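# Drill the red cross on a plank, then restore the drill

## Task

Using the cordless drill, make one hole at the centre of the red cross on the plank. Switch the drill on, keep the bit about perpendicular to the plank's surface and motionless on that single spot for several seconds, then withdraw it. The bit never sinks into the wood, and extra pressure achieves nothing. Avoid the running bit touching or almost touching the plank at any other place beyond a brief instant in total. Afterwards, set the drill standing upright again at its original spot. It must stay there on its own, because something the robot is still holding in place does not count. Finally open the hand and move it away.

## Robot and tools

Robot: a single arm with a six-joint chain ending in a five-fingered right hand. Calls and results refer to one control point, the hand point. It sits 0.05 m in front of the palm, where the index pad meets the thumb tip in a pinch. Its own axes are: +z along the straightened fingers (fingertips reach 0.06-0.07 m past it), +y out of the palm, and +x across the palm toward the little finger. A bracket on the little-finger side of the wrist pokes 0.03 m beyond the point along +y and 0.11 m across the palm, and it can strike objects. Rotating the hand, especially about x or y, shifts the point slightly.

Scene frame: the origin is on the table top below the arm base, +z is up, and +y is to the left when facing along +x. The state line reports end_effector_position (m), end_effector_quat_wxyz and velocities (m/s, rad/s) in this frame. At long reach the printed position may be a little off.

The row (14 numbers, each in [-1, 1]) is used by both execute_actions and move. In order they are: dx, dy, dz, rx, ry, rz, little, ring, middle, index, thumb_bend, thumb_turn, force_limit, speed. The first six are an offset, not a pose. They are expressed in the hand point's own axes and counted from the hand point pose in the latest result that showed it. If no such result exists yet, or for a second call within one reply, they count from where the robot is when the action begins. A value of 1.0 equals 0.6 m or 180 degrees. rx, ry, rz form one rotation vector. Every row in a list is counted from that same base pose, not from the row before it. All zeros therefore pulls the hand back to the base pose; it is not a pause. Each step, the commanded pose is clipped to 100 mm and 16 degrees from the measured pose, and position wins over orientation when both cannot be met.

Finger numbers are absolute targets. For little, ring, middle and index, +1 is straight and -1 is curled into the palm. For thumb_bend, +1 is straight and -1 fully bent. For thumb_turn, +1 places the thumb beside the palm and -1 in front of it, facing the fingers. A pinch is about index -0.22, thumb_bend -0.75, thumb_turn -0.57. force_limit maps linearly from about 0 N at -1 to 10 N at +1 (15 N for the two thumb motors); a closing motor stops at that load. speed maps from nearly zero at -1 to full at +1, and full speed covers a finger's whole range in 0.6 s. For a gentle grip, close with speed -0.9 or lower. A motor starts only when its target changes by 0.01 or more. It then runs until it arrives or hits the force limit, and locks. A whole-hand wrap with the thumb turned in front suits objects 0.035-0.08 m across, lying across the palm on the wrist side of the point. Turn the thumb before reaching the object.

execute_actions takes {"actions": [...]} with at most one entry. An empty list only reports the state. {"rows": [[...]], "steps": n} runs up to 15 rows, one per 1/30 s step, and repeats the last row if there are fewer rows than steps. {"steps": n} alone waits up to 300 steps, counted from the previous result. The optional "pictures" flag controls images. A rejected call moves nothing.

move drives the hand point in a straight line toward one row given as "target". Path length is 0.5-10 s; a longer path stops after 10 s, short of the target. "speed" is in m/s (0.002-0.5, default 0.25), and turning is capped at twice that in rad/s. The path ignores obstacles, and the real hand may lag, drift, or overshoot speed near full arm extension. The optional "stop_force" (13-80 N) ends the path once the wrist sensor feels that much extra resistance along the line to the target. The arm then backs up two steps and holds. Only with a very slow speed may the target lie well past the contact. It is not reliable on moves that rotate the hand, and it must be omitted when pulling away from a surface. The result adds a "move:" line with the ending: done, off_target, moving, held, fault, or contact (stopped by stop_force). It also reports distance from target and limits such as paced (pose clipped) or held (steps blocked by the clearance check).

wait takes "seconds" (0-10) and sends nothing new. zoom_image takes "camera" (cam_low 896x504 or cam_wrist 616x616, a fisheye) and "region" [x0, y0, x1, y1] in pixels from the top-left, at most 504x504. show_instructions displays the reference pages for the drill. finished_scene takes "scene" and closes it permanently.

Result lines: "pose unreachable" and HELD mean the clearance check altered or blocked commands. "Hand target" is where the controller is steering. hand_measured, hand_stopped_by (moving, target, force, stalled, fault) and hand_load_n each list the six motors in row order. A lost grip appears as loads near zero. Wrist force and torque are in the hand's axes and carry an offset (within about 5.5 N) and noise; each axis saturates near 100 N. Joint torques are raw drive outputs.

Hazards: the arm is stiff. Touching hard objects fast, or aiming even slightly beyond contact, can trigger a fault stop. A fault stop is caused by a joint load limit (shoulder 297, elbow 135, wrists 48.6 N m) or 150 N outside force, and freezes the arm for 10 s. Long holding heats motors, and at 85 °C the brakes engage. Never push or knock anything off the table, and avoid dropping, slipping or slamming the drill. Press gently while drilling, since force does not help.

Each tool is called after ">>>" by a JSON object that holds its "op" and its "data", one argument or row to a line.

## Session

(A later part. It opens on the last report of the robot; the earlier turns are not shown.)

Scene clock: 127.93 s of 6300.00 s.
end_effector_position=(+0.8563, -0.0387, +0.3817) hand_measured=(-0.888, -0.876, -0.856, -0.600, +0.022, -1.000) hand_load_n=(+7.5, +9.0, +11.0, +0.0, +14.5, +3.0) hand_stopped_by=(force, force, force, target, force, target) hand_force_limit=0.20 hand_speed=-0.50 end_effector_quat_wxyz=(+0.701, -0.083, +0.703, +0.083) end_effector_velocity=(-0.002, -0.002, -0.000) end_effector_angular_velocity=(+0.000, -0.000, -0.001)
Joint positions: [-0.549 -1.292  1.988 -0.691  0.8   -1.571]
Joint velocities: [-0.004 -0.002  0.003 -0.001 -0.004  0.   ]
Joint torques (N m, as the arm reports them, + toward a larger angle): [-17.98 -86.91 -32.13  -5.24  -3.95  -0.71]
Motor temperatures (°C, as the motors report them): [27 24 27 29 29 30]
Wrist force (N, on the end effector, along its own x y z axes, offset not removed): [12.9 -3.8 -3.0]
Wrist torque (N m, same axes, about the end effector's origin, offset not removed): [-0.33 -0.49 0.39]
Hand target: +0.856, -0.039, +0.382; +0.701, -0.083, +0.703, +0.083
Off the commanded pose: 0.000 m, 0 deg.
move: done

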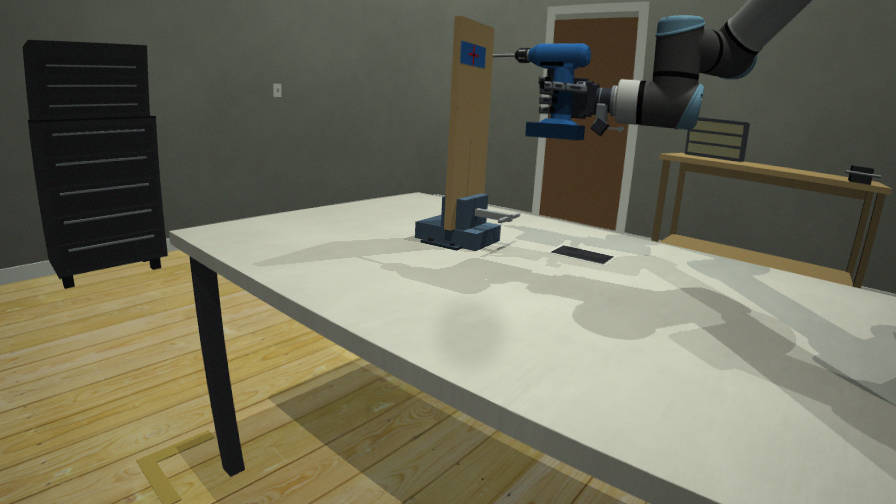

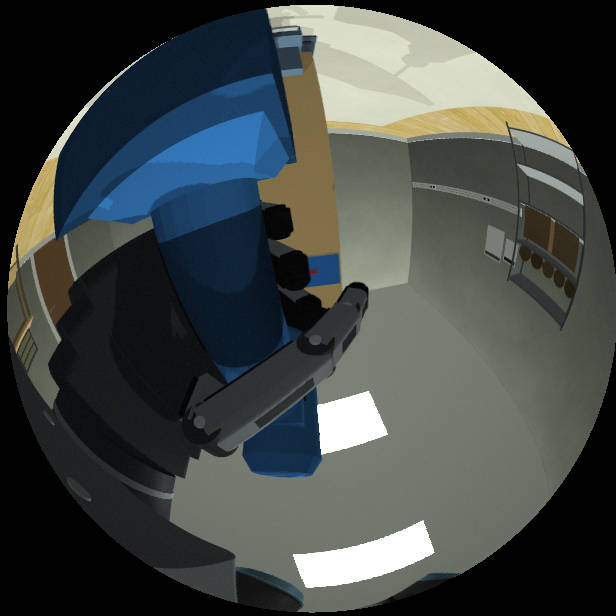

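>>> {"op": "move", "data": {
  "target": [0.411,-0.133,-0.120,0.02,0,0,-0.98,-0.98,-0.98,-0.6,-0.98,-1,0.2,-0.5],
  "speed": 0.15
}}

>>> {"op": "zoom_image", "data": {
  "camera": "cam_low",
  "region": [520, 150, 720, 290]
}}

Scene clock: 134.40 s of 6300.00 s.
end_effector_position=(+0.8046, -0.1332, +0.1357) hand_measured=(-0.888, -0.876, -0.856, -0.600, +0.022, -1.000) hand_load_n=(+7.5, +9.0, +11.0, +0.0, +14.5, +3.0) hand_stopped_by=(force, force, force, target, force, target) hand_force_limit=0.20 hand_speed=-0.50 end_effector_quat_wxyz=(+0.704, -0.061, +0.705, +0.061) end_effector_velocity=(+0.000, -0.001, -0.002) end_effector_angular_velocity=(-0.001, -0.003, +0.001)
Joint positions: [-0.716 -0.961  2.128 -1.162  0.697 -1.572]
Joint velocities: [-0.001  0.004 -0.001 -0.007 -0.001  0.001]
Joint torques (N m, as the arm reports them, + toward a larger angle): [ -9.27 -66.02 -14.08  -4.64  -4.11   1.94]
Motor temperatures (°C, as the motors report them): [27 24 27 29 29 30]
Wrist force (N, on the end effector, along its own x y z axes, offset not removed): [14.0 0.2 1.4]
Wrist torque (N m, same axes, about the end effector's origin, offset not removed): [-0.12 -0.89 0.65]
Hand target: +0.805, -0.133, +0.135; +0.704, -0.061, +0.705, +0.061
Off the commanded pose: 0.001 m, 0 deg.
move: done

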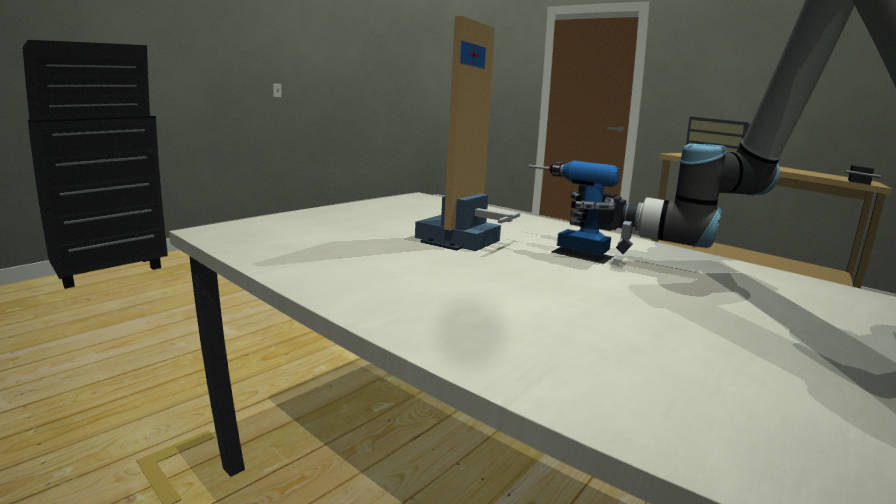

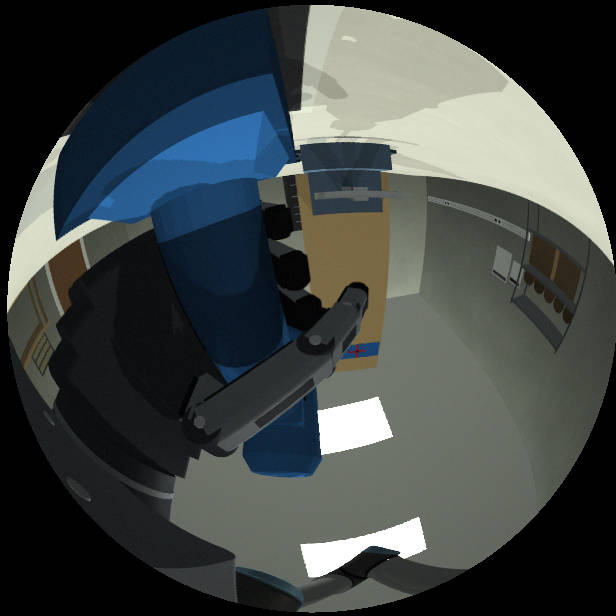

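Region (520, 150, 720, 290) of cam_low's 896x504 image, scaled by 2.520, with more detail than that image has; it fills the top 353 rows of this view, and the rest is white.

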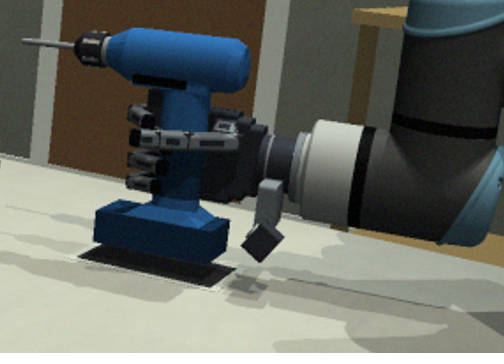

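Aligned well. Lowering to about 3 mm above.

>>> {"op": "move", "data": {
  "target": [0.022,0,0,0,0,0,-0.98,-0.98,-0.98,-0.6,-0.98,-1,0.2,-0.5],
  "speed": 0.015
}}

>>> {"op": "zoom_image", "data": {
  "camera": "cam_low",
  "region": [520, 150, 720, 290]
}}

Scene clock: 137.20 s of 6300.00 s.
end_effector_position=(+0.8045, -0.1333, +0.1229) hand_measured=(-0.888, -0.876, -0.856, -0.600, +0.022, -1.000) hand_load_n=(+7.5, +9.0, +11.0, +0.0, +14.5, +3.0) hand_stopped_by=(force, force, force, target, force, target) hand_force_limit=0.20 hand_speed=-0.50 end_effector_quat_wxyz=(+0.704, -0.061, +0.705, +0.061) end_effector_velocity=(+0.000, +0.000, -0.003) end_effector_angular_velocity=(-0.000, -0.000, +0.001)
Joint positions: [-0.716 -0.938  2.126 -1.183  0.696 -1.572]
Joint velocities: [ 0.     0.006 -0.001 -0.005 -0.     0.   ]
Joint torques (N m, as the arm reports them, + toward a larger angle): [  9.43 -63.85 -28.33  -4.94   3.51  -1.45]
Motor temperatures (°C, as the motors report them): [27 24 27 29 29 30]
Wrist force (N, on the end effector, along its own x y z axes, offset not removed): [15.2 -3.7 -2.2]
Wrist torque (N m, same axes, about the end effector's origin, offset not removed): [-0.49 -0.99 0.32]
Hand target: +0.805, -0.133, +0.123; +0.704, -0.061, +0.705, +0.061
Off the commanded pose: 0.000 m, 0 deg.
move: done

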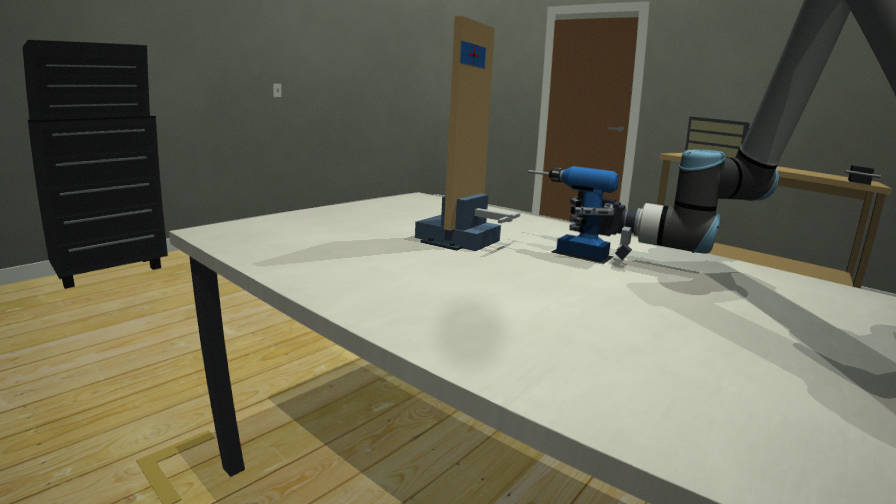

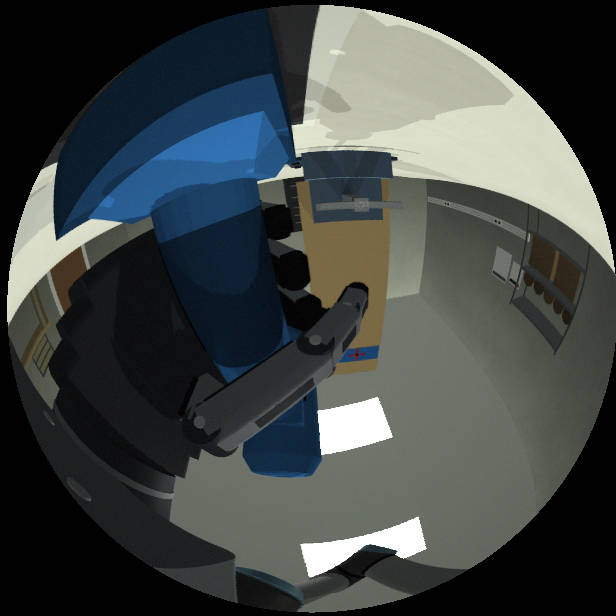

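Region (520, 150, 720, 290) of cam_low's 896x504 image, scaled by 2.520, with more detail than that image has; it fills the top 353 rows of this view, and the rest is white.

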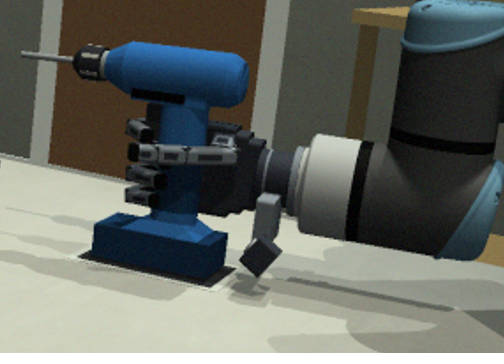

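>>> {"op": "move", "data": {
  "target": [0.005,0,-0.002,0,0,0,-0.98,-0.98,-0.98,-0.6,-0.98,-1,0.2,-0.5],
  "speed": 0.004,
  "stop_force": 13
}}

>>> {"op": "zoom_image", "data": {
  "camera": "cam_low",
  "region": [540, 220, 640, 280]
}}

Scene clock: 140.80 s of 6300.00 s.
end_effector_position=(+0.8034, -0.1335, +0.1200) hand_measured=(-0.888, -0.876, -0.856, -0.600, +0.022, -1.000) hand_load_n=(+7.5, +9.0, +11.0, +0.0, +14.5, +3.0) hand_stopped_by=(force, force, force, target, force, target) hand_force_limit=0.20 hand_speed=-0.50 end_effector_quat_wxyz=(+0.704, -0.061, +0.705, +0.061) end_effector_velocity=(-0.001, -0.000, -0.001) end_effector_angular_velocity=(-0.000, +0.000, -0.001)
Joint positions: [-0.717 -0.934  2.128 -1.189  0.695 -1.572]
Joint velocities: [-0.001  0.001  0.001 -0.002 -0.    -0.001]
Joint torques (N m, as the arm reports them, + toward a larger angle): [-10.2  -64.16 -12.81  -5.34  -3.81  -1.76]
Motor temperatures (°C, as the motors report them): [27 24 27 29 29 30]
Wrist force (N, on the end effector, along its own x y z axes, offset not removed): [12.5 1.1 -0.5]
Wrist torque (N m, same axes, about the end effector's origin, offset not removed): [0.22 -0.69 0.40]
Hand target: +0.803, -0.133, +0.120; +0.704, -0.061, +0.705, +0.061
Off the commanded pose: 0.000 m, 0 deg.
move: done

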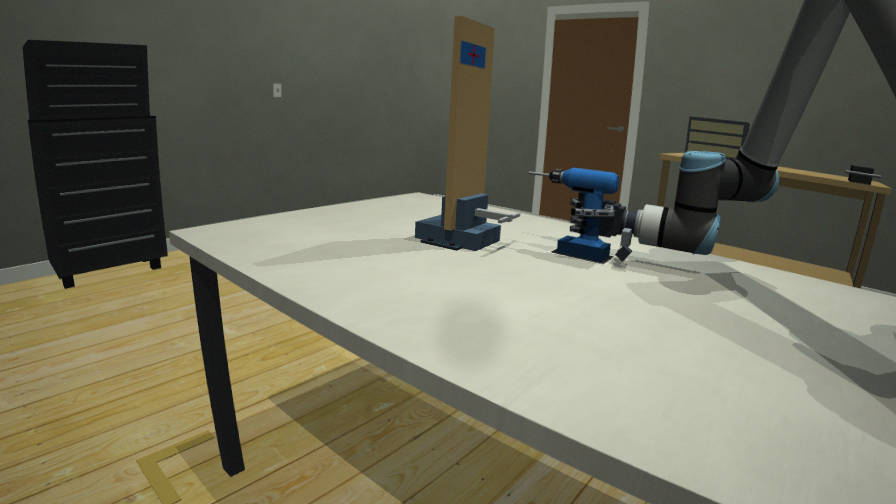

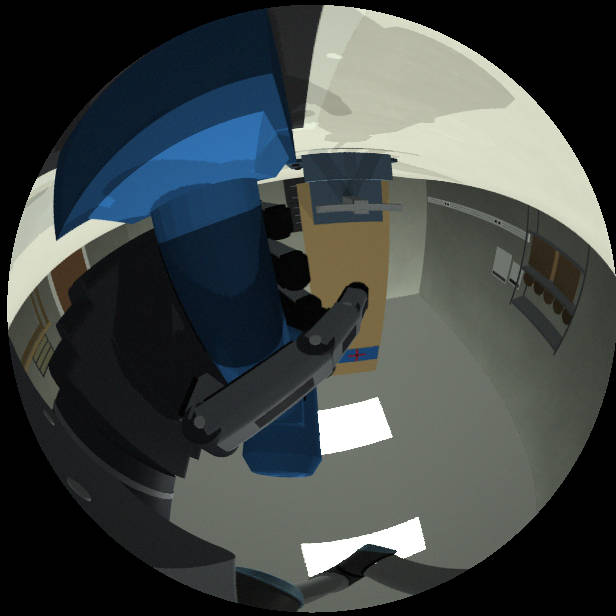

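Region (540, 220, 640, 280) of cam_low's 896x504 image, scaled by 5.040, with more detail than that image has; it fills the top 302 rows of this view, and the rest is white.

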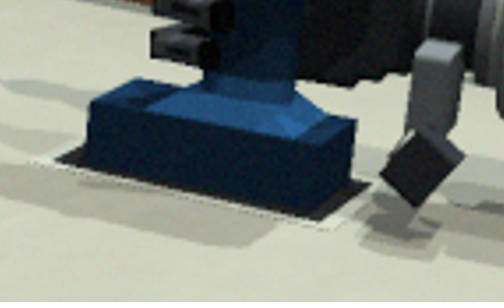

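>>> {"op": "move", "data": {
  "target": [0.004,0,0,0,0,0,-0.98,-0.98,-0.98,-0.6,-0.98,-1,0.2,-0.5],
  "speed": 0.002,
  "stop_force": 13
}}

Scene clock: 142.93 s of 6300.00 s.
end_effector_position=(+0.8033, -0.1335, +0.1190) hand_measured=(-0.888, -0.876, -0.856, -0.600, +0.022, -1.000) hand_load_n=(+8.0, +9.0, +11.0, +0.0, +15.0, +3.0) hand_stopped_by=(force, force, force, target, force, target) hand_force_limit=0.20 hand_speed=-0.50 end_effector_quat_wxyz=(+0.704, -0.061, +0.705, +0.061) end_effector_velocity=(-0.000, -0.000, +0.000) end_effector_angular_velocity=(+0.001, +0.000, -0.001)
Joint positions: [-0.717 -0.932  2.128 -1.191  0.695 -1.572]
Joint velocities: [-0.001 -0.001  0.     0.001 -0.     0.   ]
Joint torques (N m, as the arm reports them, + toward a larger angle): [ -9.53 -85.01 -21.63   1.66  -2.54  -1.63]
Motor temperatures (°C, as the motors report them): [27 24 27 29 29 30]
Wrist force (N, on the end effector, along its own x y z axes, offset not removed): [-3.4 0.4 -4.5]
Wrist torque (N m, same axes, about the end effector's origin, offset not removed): [0.15 -0.71 0.31]
Hand target: +0.803, -0.133, +0.119; +0.704, -0.061, +0.705, +0.061
Off the commanded pose: 0.001 m, 0 deg.
move: contact

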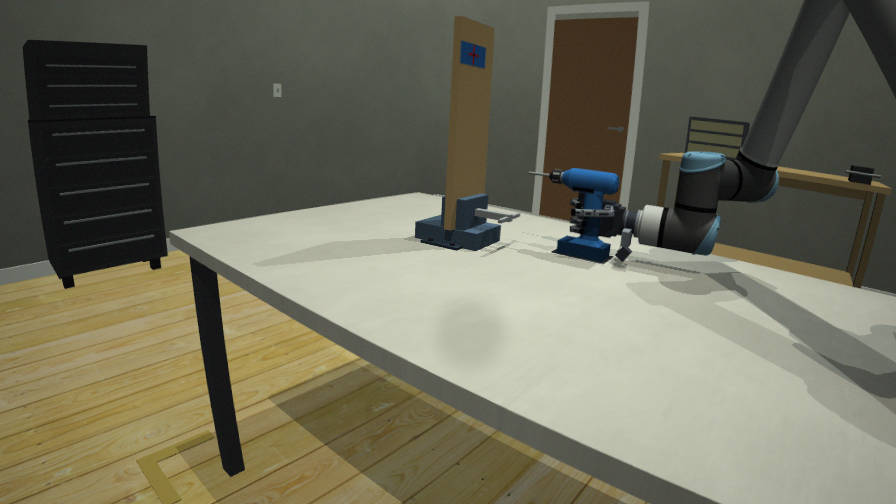

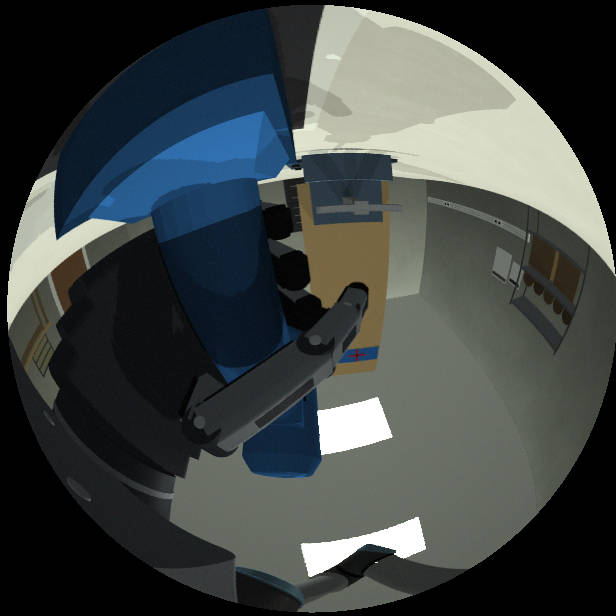

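Drill is resting on the table. Releasing.

>>> {"op": "move", "data": {
  "target": [0,0,0,0,0,0,-0.8,-0.8,-0.78,-0.6,1,-1,0.2,-0.6],
  "speed": 0.002
}}

>>> {"op": "move", "data": {
  "target": [0,0,0,0,0,0,1,1,1,1,1,-1,0.2,-0.2],
  "speed": 0.002
}}

>>> {"op": "zoom_image", "data": {
  "camera": "cam_low",
  "region": [520, 150, 720, 290]
}}

Scene clock: 148.10 s of 6300.00 s.
end_effector_position=(+0.8033, -0.1335, +0.1190) hand_measured=(-0.800, -0.800, -0.804, -0.600, +1.000, -1.000) hand_load_n=(+0.0, +0.0, +0.0, +0.0, +0.0, +0.0) hand_stopped_by=(target, target, stalled, target, target, target) hand_force_limit=0.20 hand_speed=-0.60 end_effector_quat_wxyz=(+0.704, -0.061, +0.705, +0.061) end_effector_velocity=(+0.000, -0.001, -0.000) end_effector_angular_velocity=(-0.000, -0.000, -0.001)
Joint positions: [-0.717 -0.932  2.128 -1.191  0.695 -1.572]
Joint velocities: [-0.001  0.001 -0.001 -0.     0.    -0.   ]
Joint torques (N m, as the arm reports them, + toward a larger angle): [ -9.24 -57.51 -22.08  -3.44  -2.33  -0.88]
Motor temperatures (°C, as the motors report them): [27 24 27 29 29 30]
Wrist force (N, on the end effector, along its own x y z axes, offset not removed): [0.5 -3.3 -1.4]
Wrist torque (N m, same axes, about the end effector's origin, offset not removed): [-0.28 -0.27 0.01]
Hand target: +0.803, -0.133, +0.119; +0.704, -0.061, +0.705, +0.061
Off the commanded pose: 0.000 m, 0 deg.
move: done

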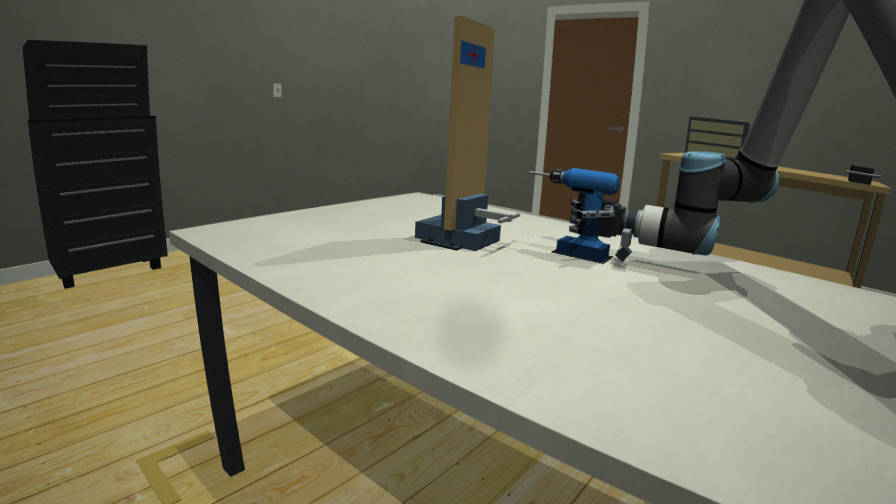

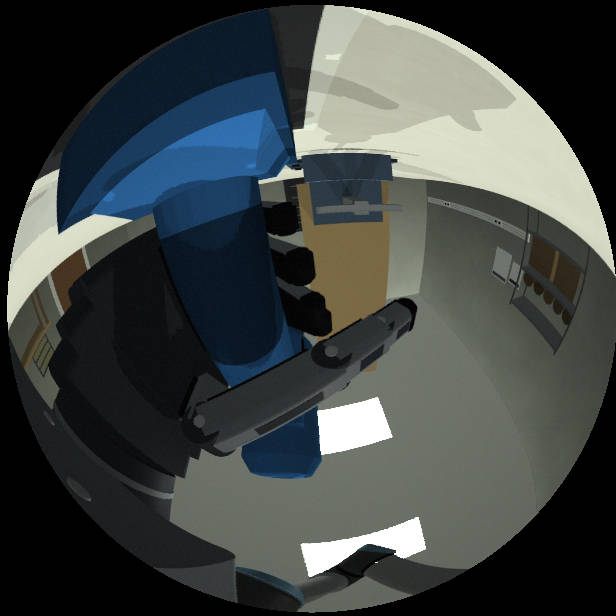

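Scene clock: 149.73 s of 6300.00 s.
end_effector_position=(+0.8033, -0.1335, +0.1190) hand_measured=(+1.000, +1.000, +1.000, +1.000, +1.000, -1.000) hand_load_n=(+0.0, +0.0, +0.0, +0.0, +0.0, +0.0) hand_stopped_by=(target, target, target, target, target, target) hand_force_limit=0.20 hand_speed=-0.20 end_effector_quat_wxyz=(+0.704, -0.061, +0.705, +0.061) end_effector_velocity=(-0.000, +0.001, -0.000) end_effector_angular_velocity=(+0.000, +0.001, +0.000)
Joint positions: [-0.717 -0.932  2.128 -1.191  0.695 -1.572]
Joint velocities: [ 0.     0.     0.001 -0.    -0.    -0.   ]
Joint torques (N m, as the arm reports them, + toward a larger angle): [ -9.72 -56.12 -21.74  -3.52  -2.14  -0.71]
Motor temperatures (°C, as the motors report them): [27 24 27 29 29 30]
Wrist force (N, on the end effector, along its own x y z axes, offset not removed): [-2.0 -3.0 0.5]
Wrist torque (N m, same axes, about the end effector's origin, offset not removed): [-0.37 0.17 -0.09]
Hand target: +0.803, -0.133, +0.119; +0.704, -0.061, +0.705, +0.061
Off the commanded pose: 0.000 m, 0 deg.
move: done

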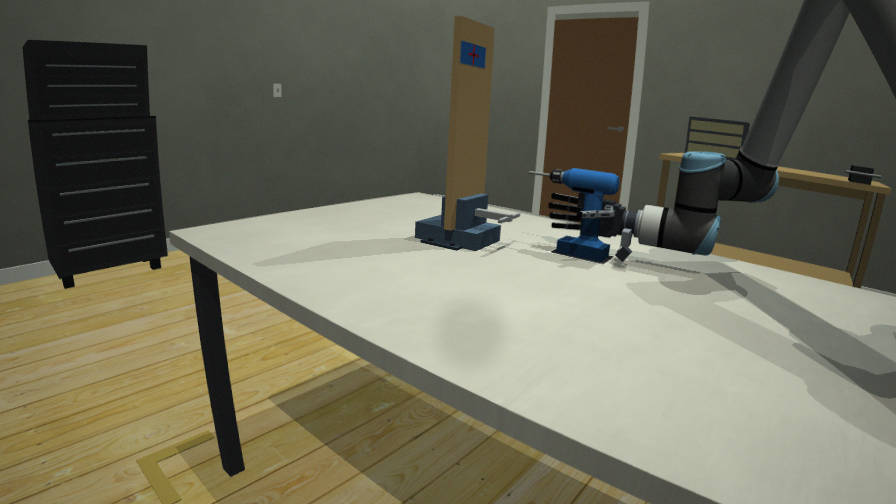

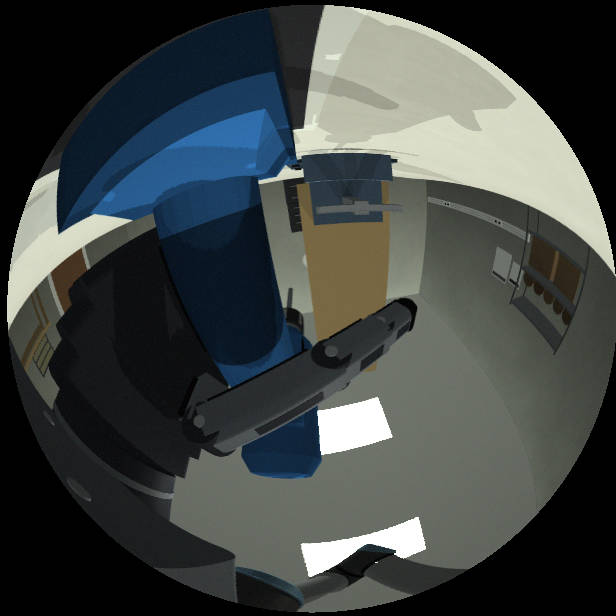

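Region (520, 150, 720, 290) of cam_low's 896x504 image, scaled by 2.520, with more detail than that image has; it fills the top 353 rows of this view, and the rest is white.

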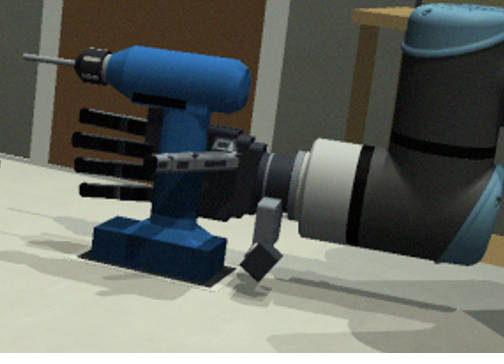

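>>> {"op": "move", "data": {
  "target": [0,-0.1,-0.33,0,0,0,1,1,1,1,1,-1,0.2,-0.2],
  "speed": 0.12
}}

>>> {"op": "zoom_image", "data": {
  "camera": "cam_low",
  "region": [520, 150, 720, 290]
}}

Scene clock: 154.17 s of 6300.00 s.
end_effector_position=(+0.6190, -0.2265, +0.1195) hand_measured=(+1.000, +1.000, +1.000, +1.000, +1.000, -1.000) hand_load_n=(+0.0, +0.0, +0.0, +0.0, +0.0, +0.0) hand_stopped_by=(target, target, target, target, target, target) hand_force_limit=0.20 hand_speed=-0.20 end_effector_quat_wxyz=(+0.704, -0.061, +0.705, +0.061) end_effector_velocity=(-0.002, -0.001, -0.001) end_effector_angular_velocity=(+0.001, +0.000, +0.001)
Joint positions: [-1.11  -1.002  2.338 -1.326  0.302 -1.577]
Joint velocities: [-0.005  0.001  0.002 -0.003 -0.006  0.001]
Joint torques (N m, as the arm reports them, + toward a larger angle): [ -9.29 -77.81  -1.64  -2.09  -3.27   1.25]
Motor temperatures (°C, as the motors report them): [27 24 27 29 29 30]
Wrist force (N, on the end effector, along its own x y z axes, offset not removed): [1.0 -3.0 -2.8]
Wrist torque (N m, same axes, about the end effector's origin, offset not removed): [-0.39 -0.22 -0.15]
Hand target: +0.619, -0.227, +0.120; +0.704, -0.061, +0.705, +0.061
Off the commanded pose: 0.000 m, 0 deg.
move: done

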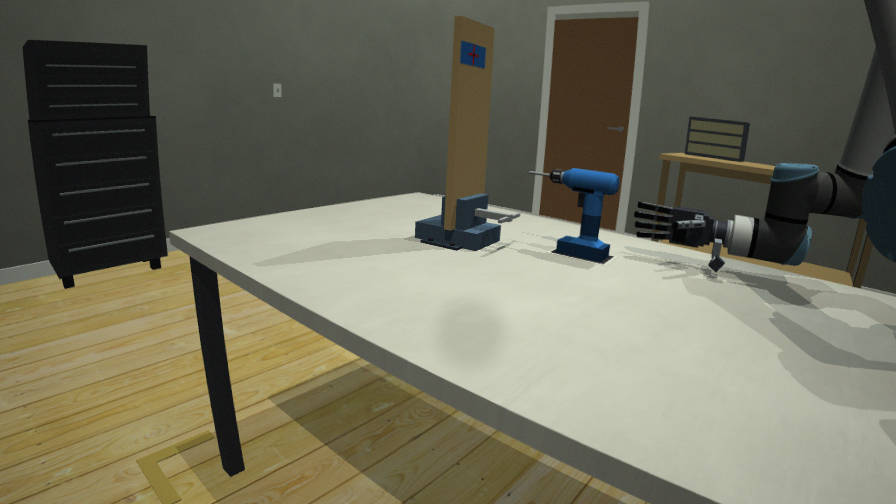

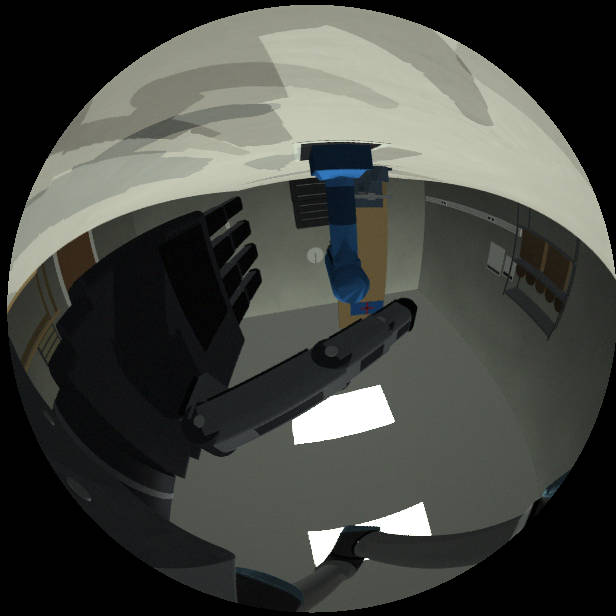

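Region (520, 150, 720, 290) of cam_low's 896x504 image, scaled by 2.520, with more detail than that image has; it fills the top 353 rows of this view, and the rest is white.

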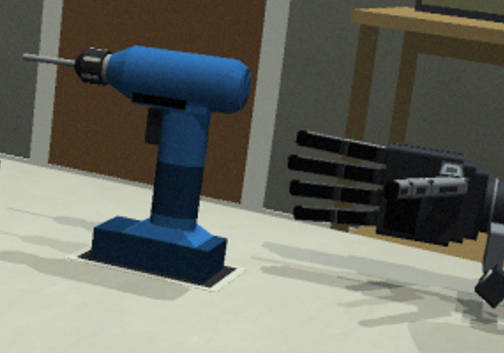

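>>> {"op": "move", "data": {
  "target": [-0.15,-0.08,-0.05,0.1,0,0,1,1,1,1,1,-1,0.2,-0.2],
  "speed": 0.15
}}

Scene clock: 158.57 s of 6300.00 s.
end_effector_position=(+0.5978, -0.2787, +0.2093) hand_measured=(+1.000, +1.000, +1.000, +1.000, +1.000, -1.000) hand_load_n=(+0.0, +0.0, +0.0, +0.0, +0.0, +0.0) hand_stopped_by=(target, target, target, target, target, target) hand_force_limit=0.20 hand_speed=-0.20 end_effector_quat_wxyz=(+0.705, +0.050, +0.706, -0.050) end_effector_velocity=(-0.000, -0.001, +0.003) end_effector_angular_velocity=(-0.002, +0.000, -0.007)
Joint positions: [-1.165 -1.247  2.436 -1.184  0.561 -1.574]
Joint velocities: [-0.    -0.008  0.     0.008  0.007 -0.002]
Joint torques (N m, as the arm reports them, + toward a larger angle): [-13.05 -70.55  -7.03   1.46   4.1   -2.1 ]
Motor temperatures (°C, as the motors report them): [27 24 27 29 29 30]
Wrist force (N, on the end effector, along its own x y z axes, offset not removed): [-2.0 -3.8 -0.5]
Wrist torque (N m, same axes, about the end effector's origin, offset not removed): [-0.78 0.29 -0.22]
Hand target: +0.598, -0.279, +0.210; +0.705, +0.050, +0.706, -0.050
Off the commanded pose: 0.000 m, 0 deg.
move: done

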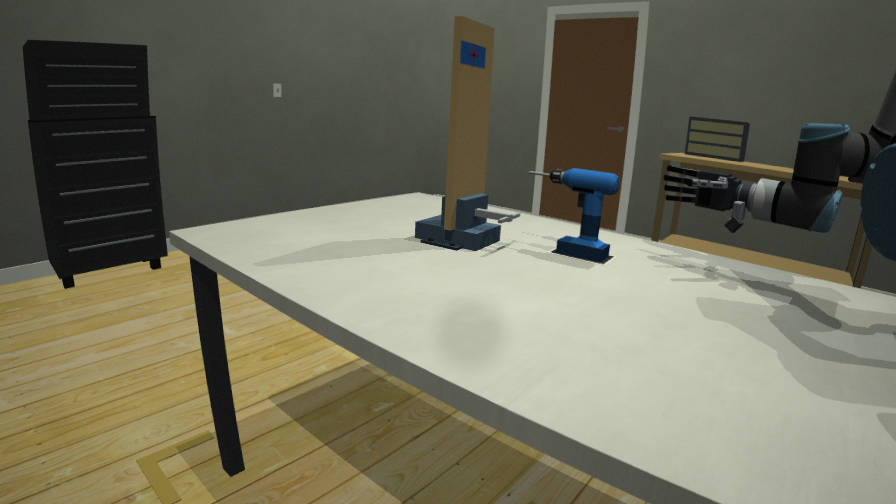

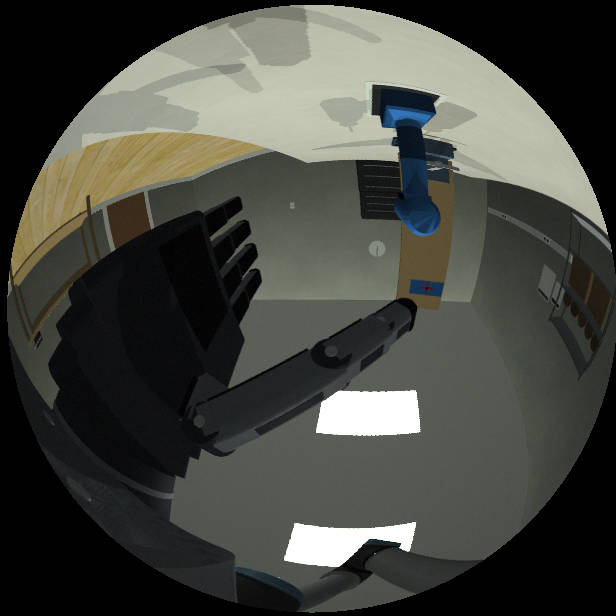

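>>> {"op": "finished_scene", "data": {
  "scene": 2
}}

The scene is finished: the task was done.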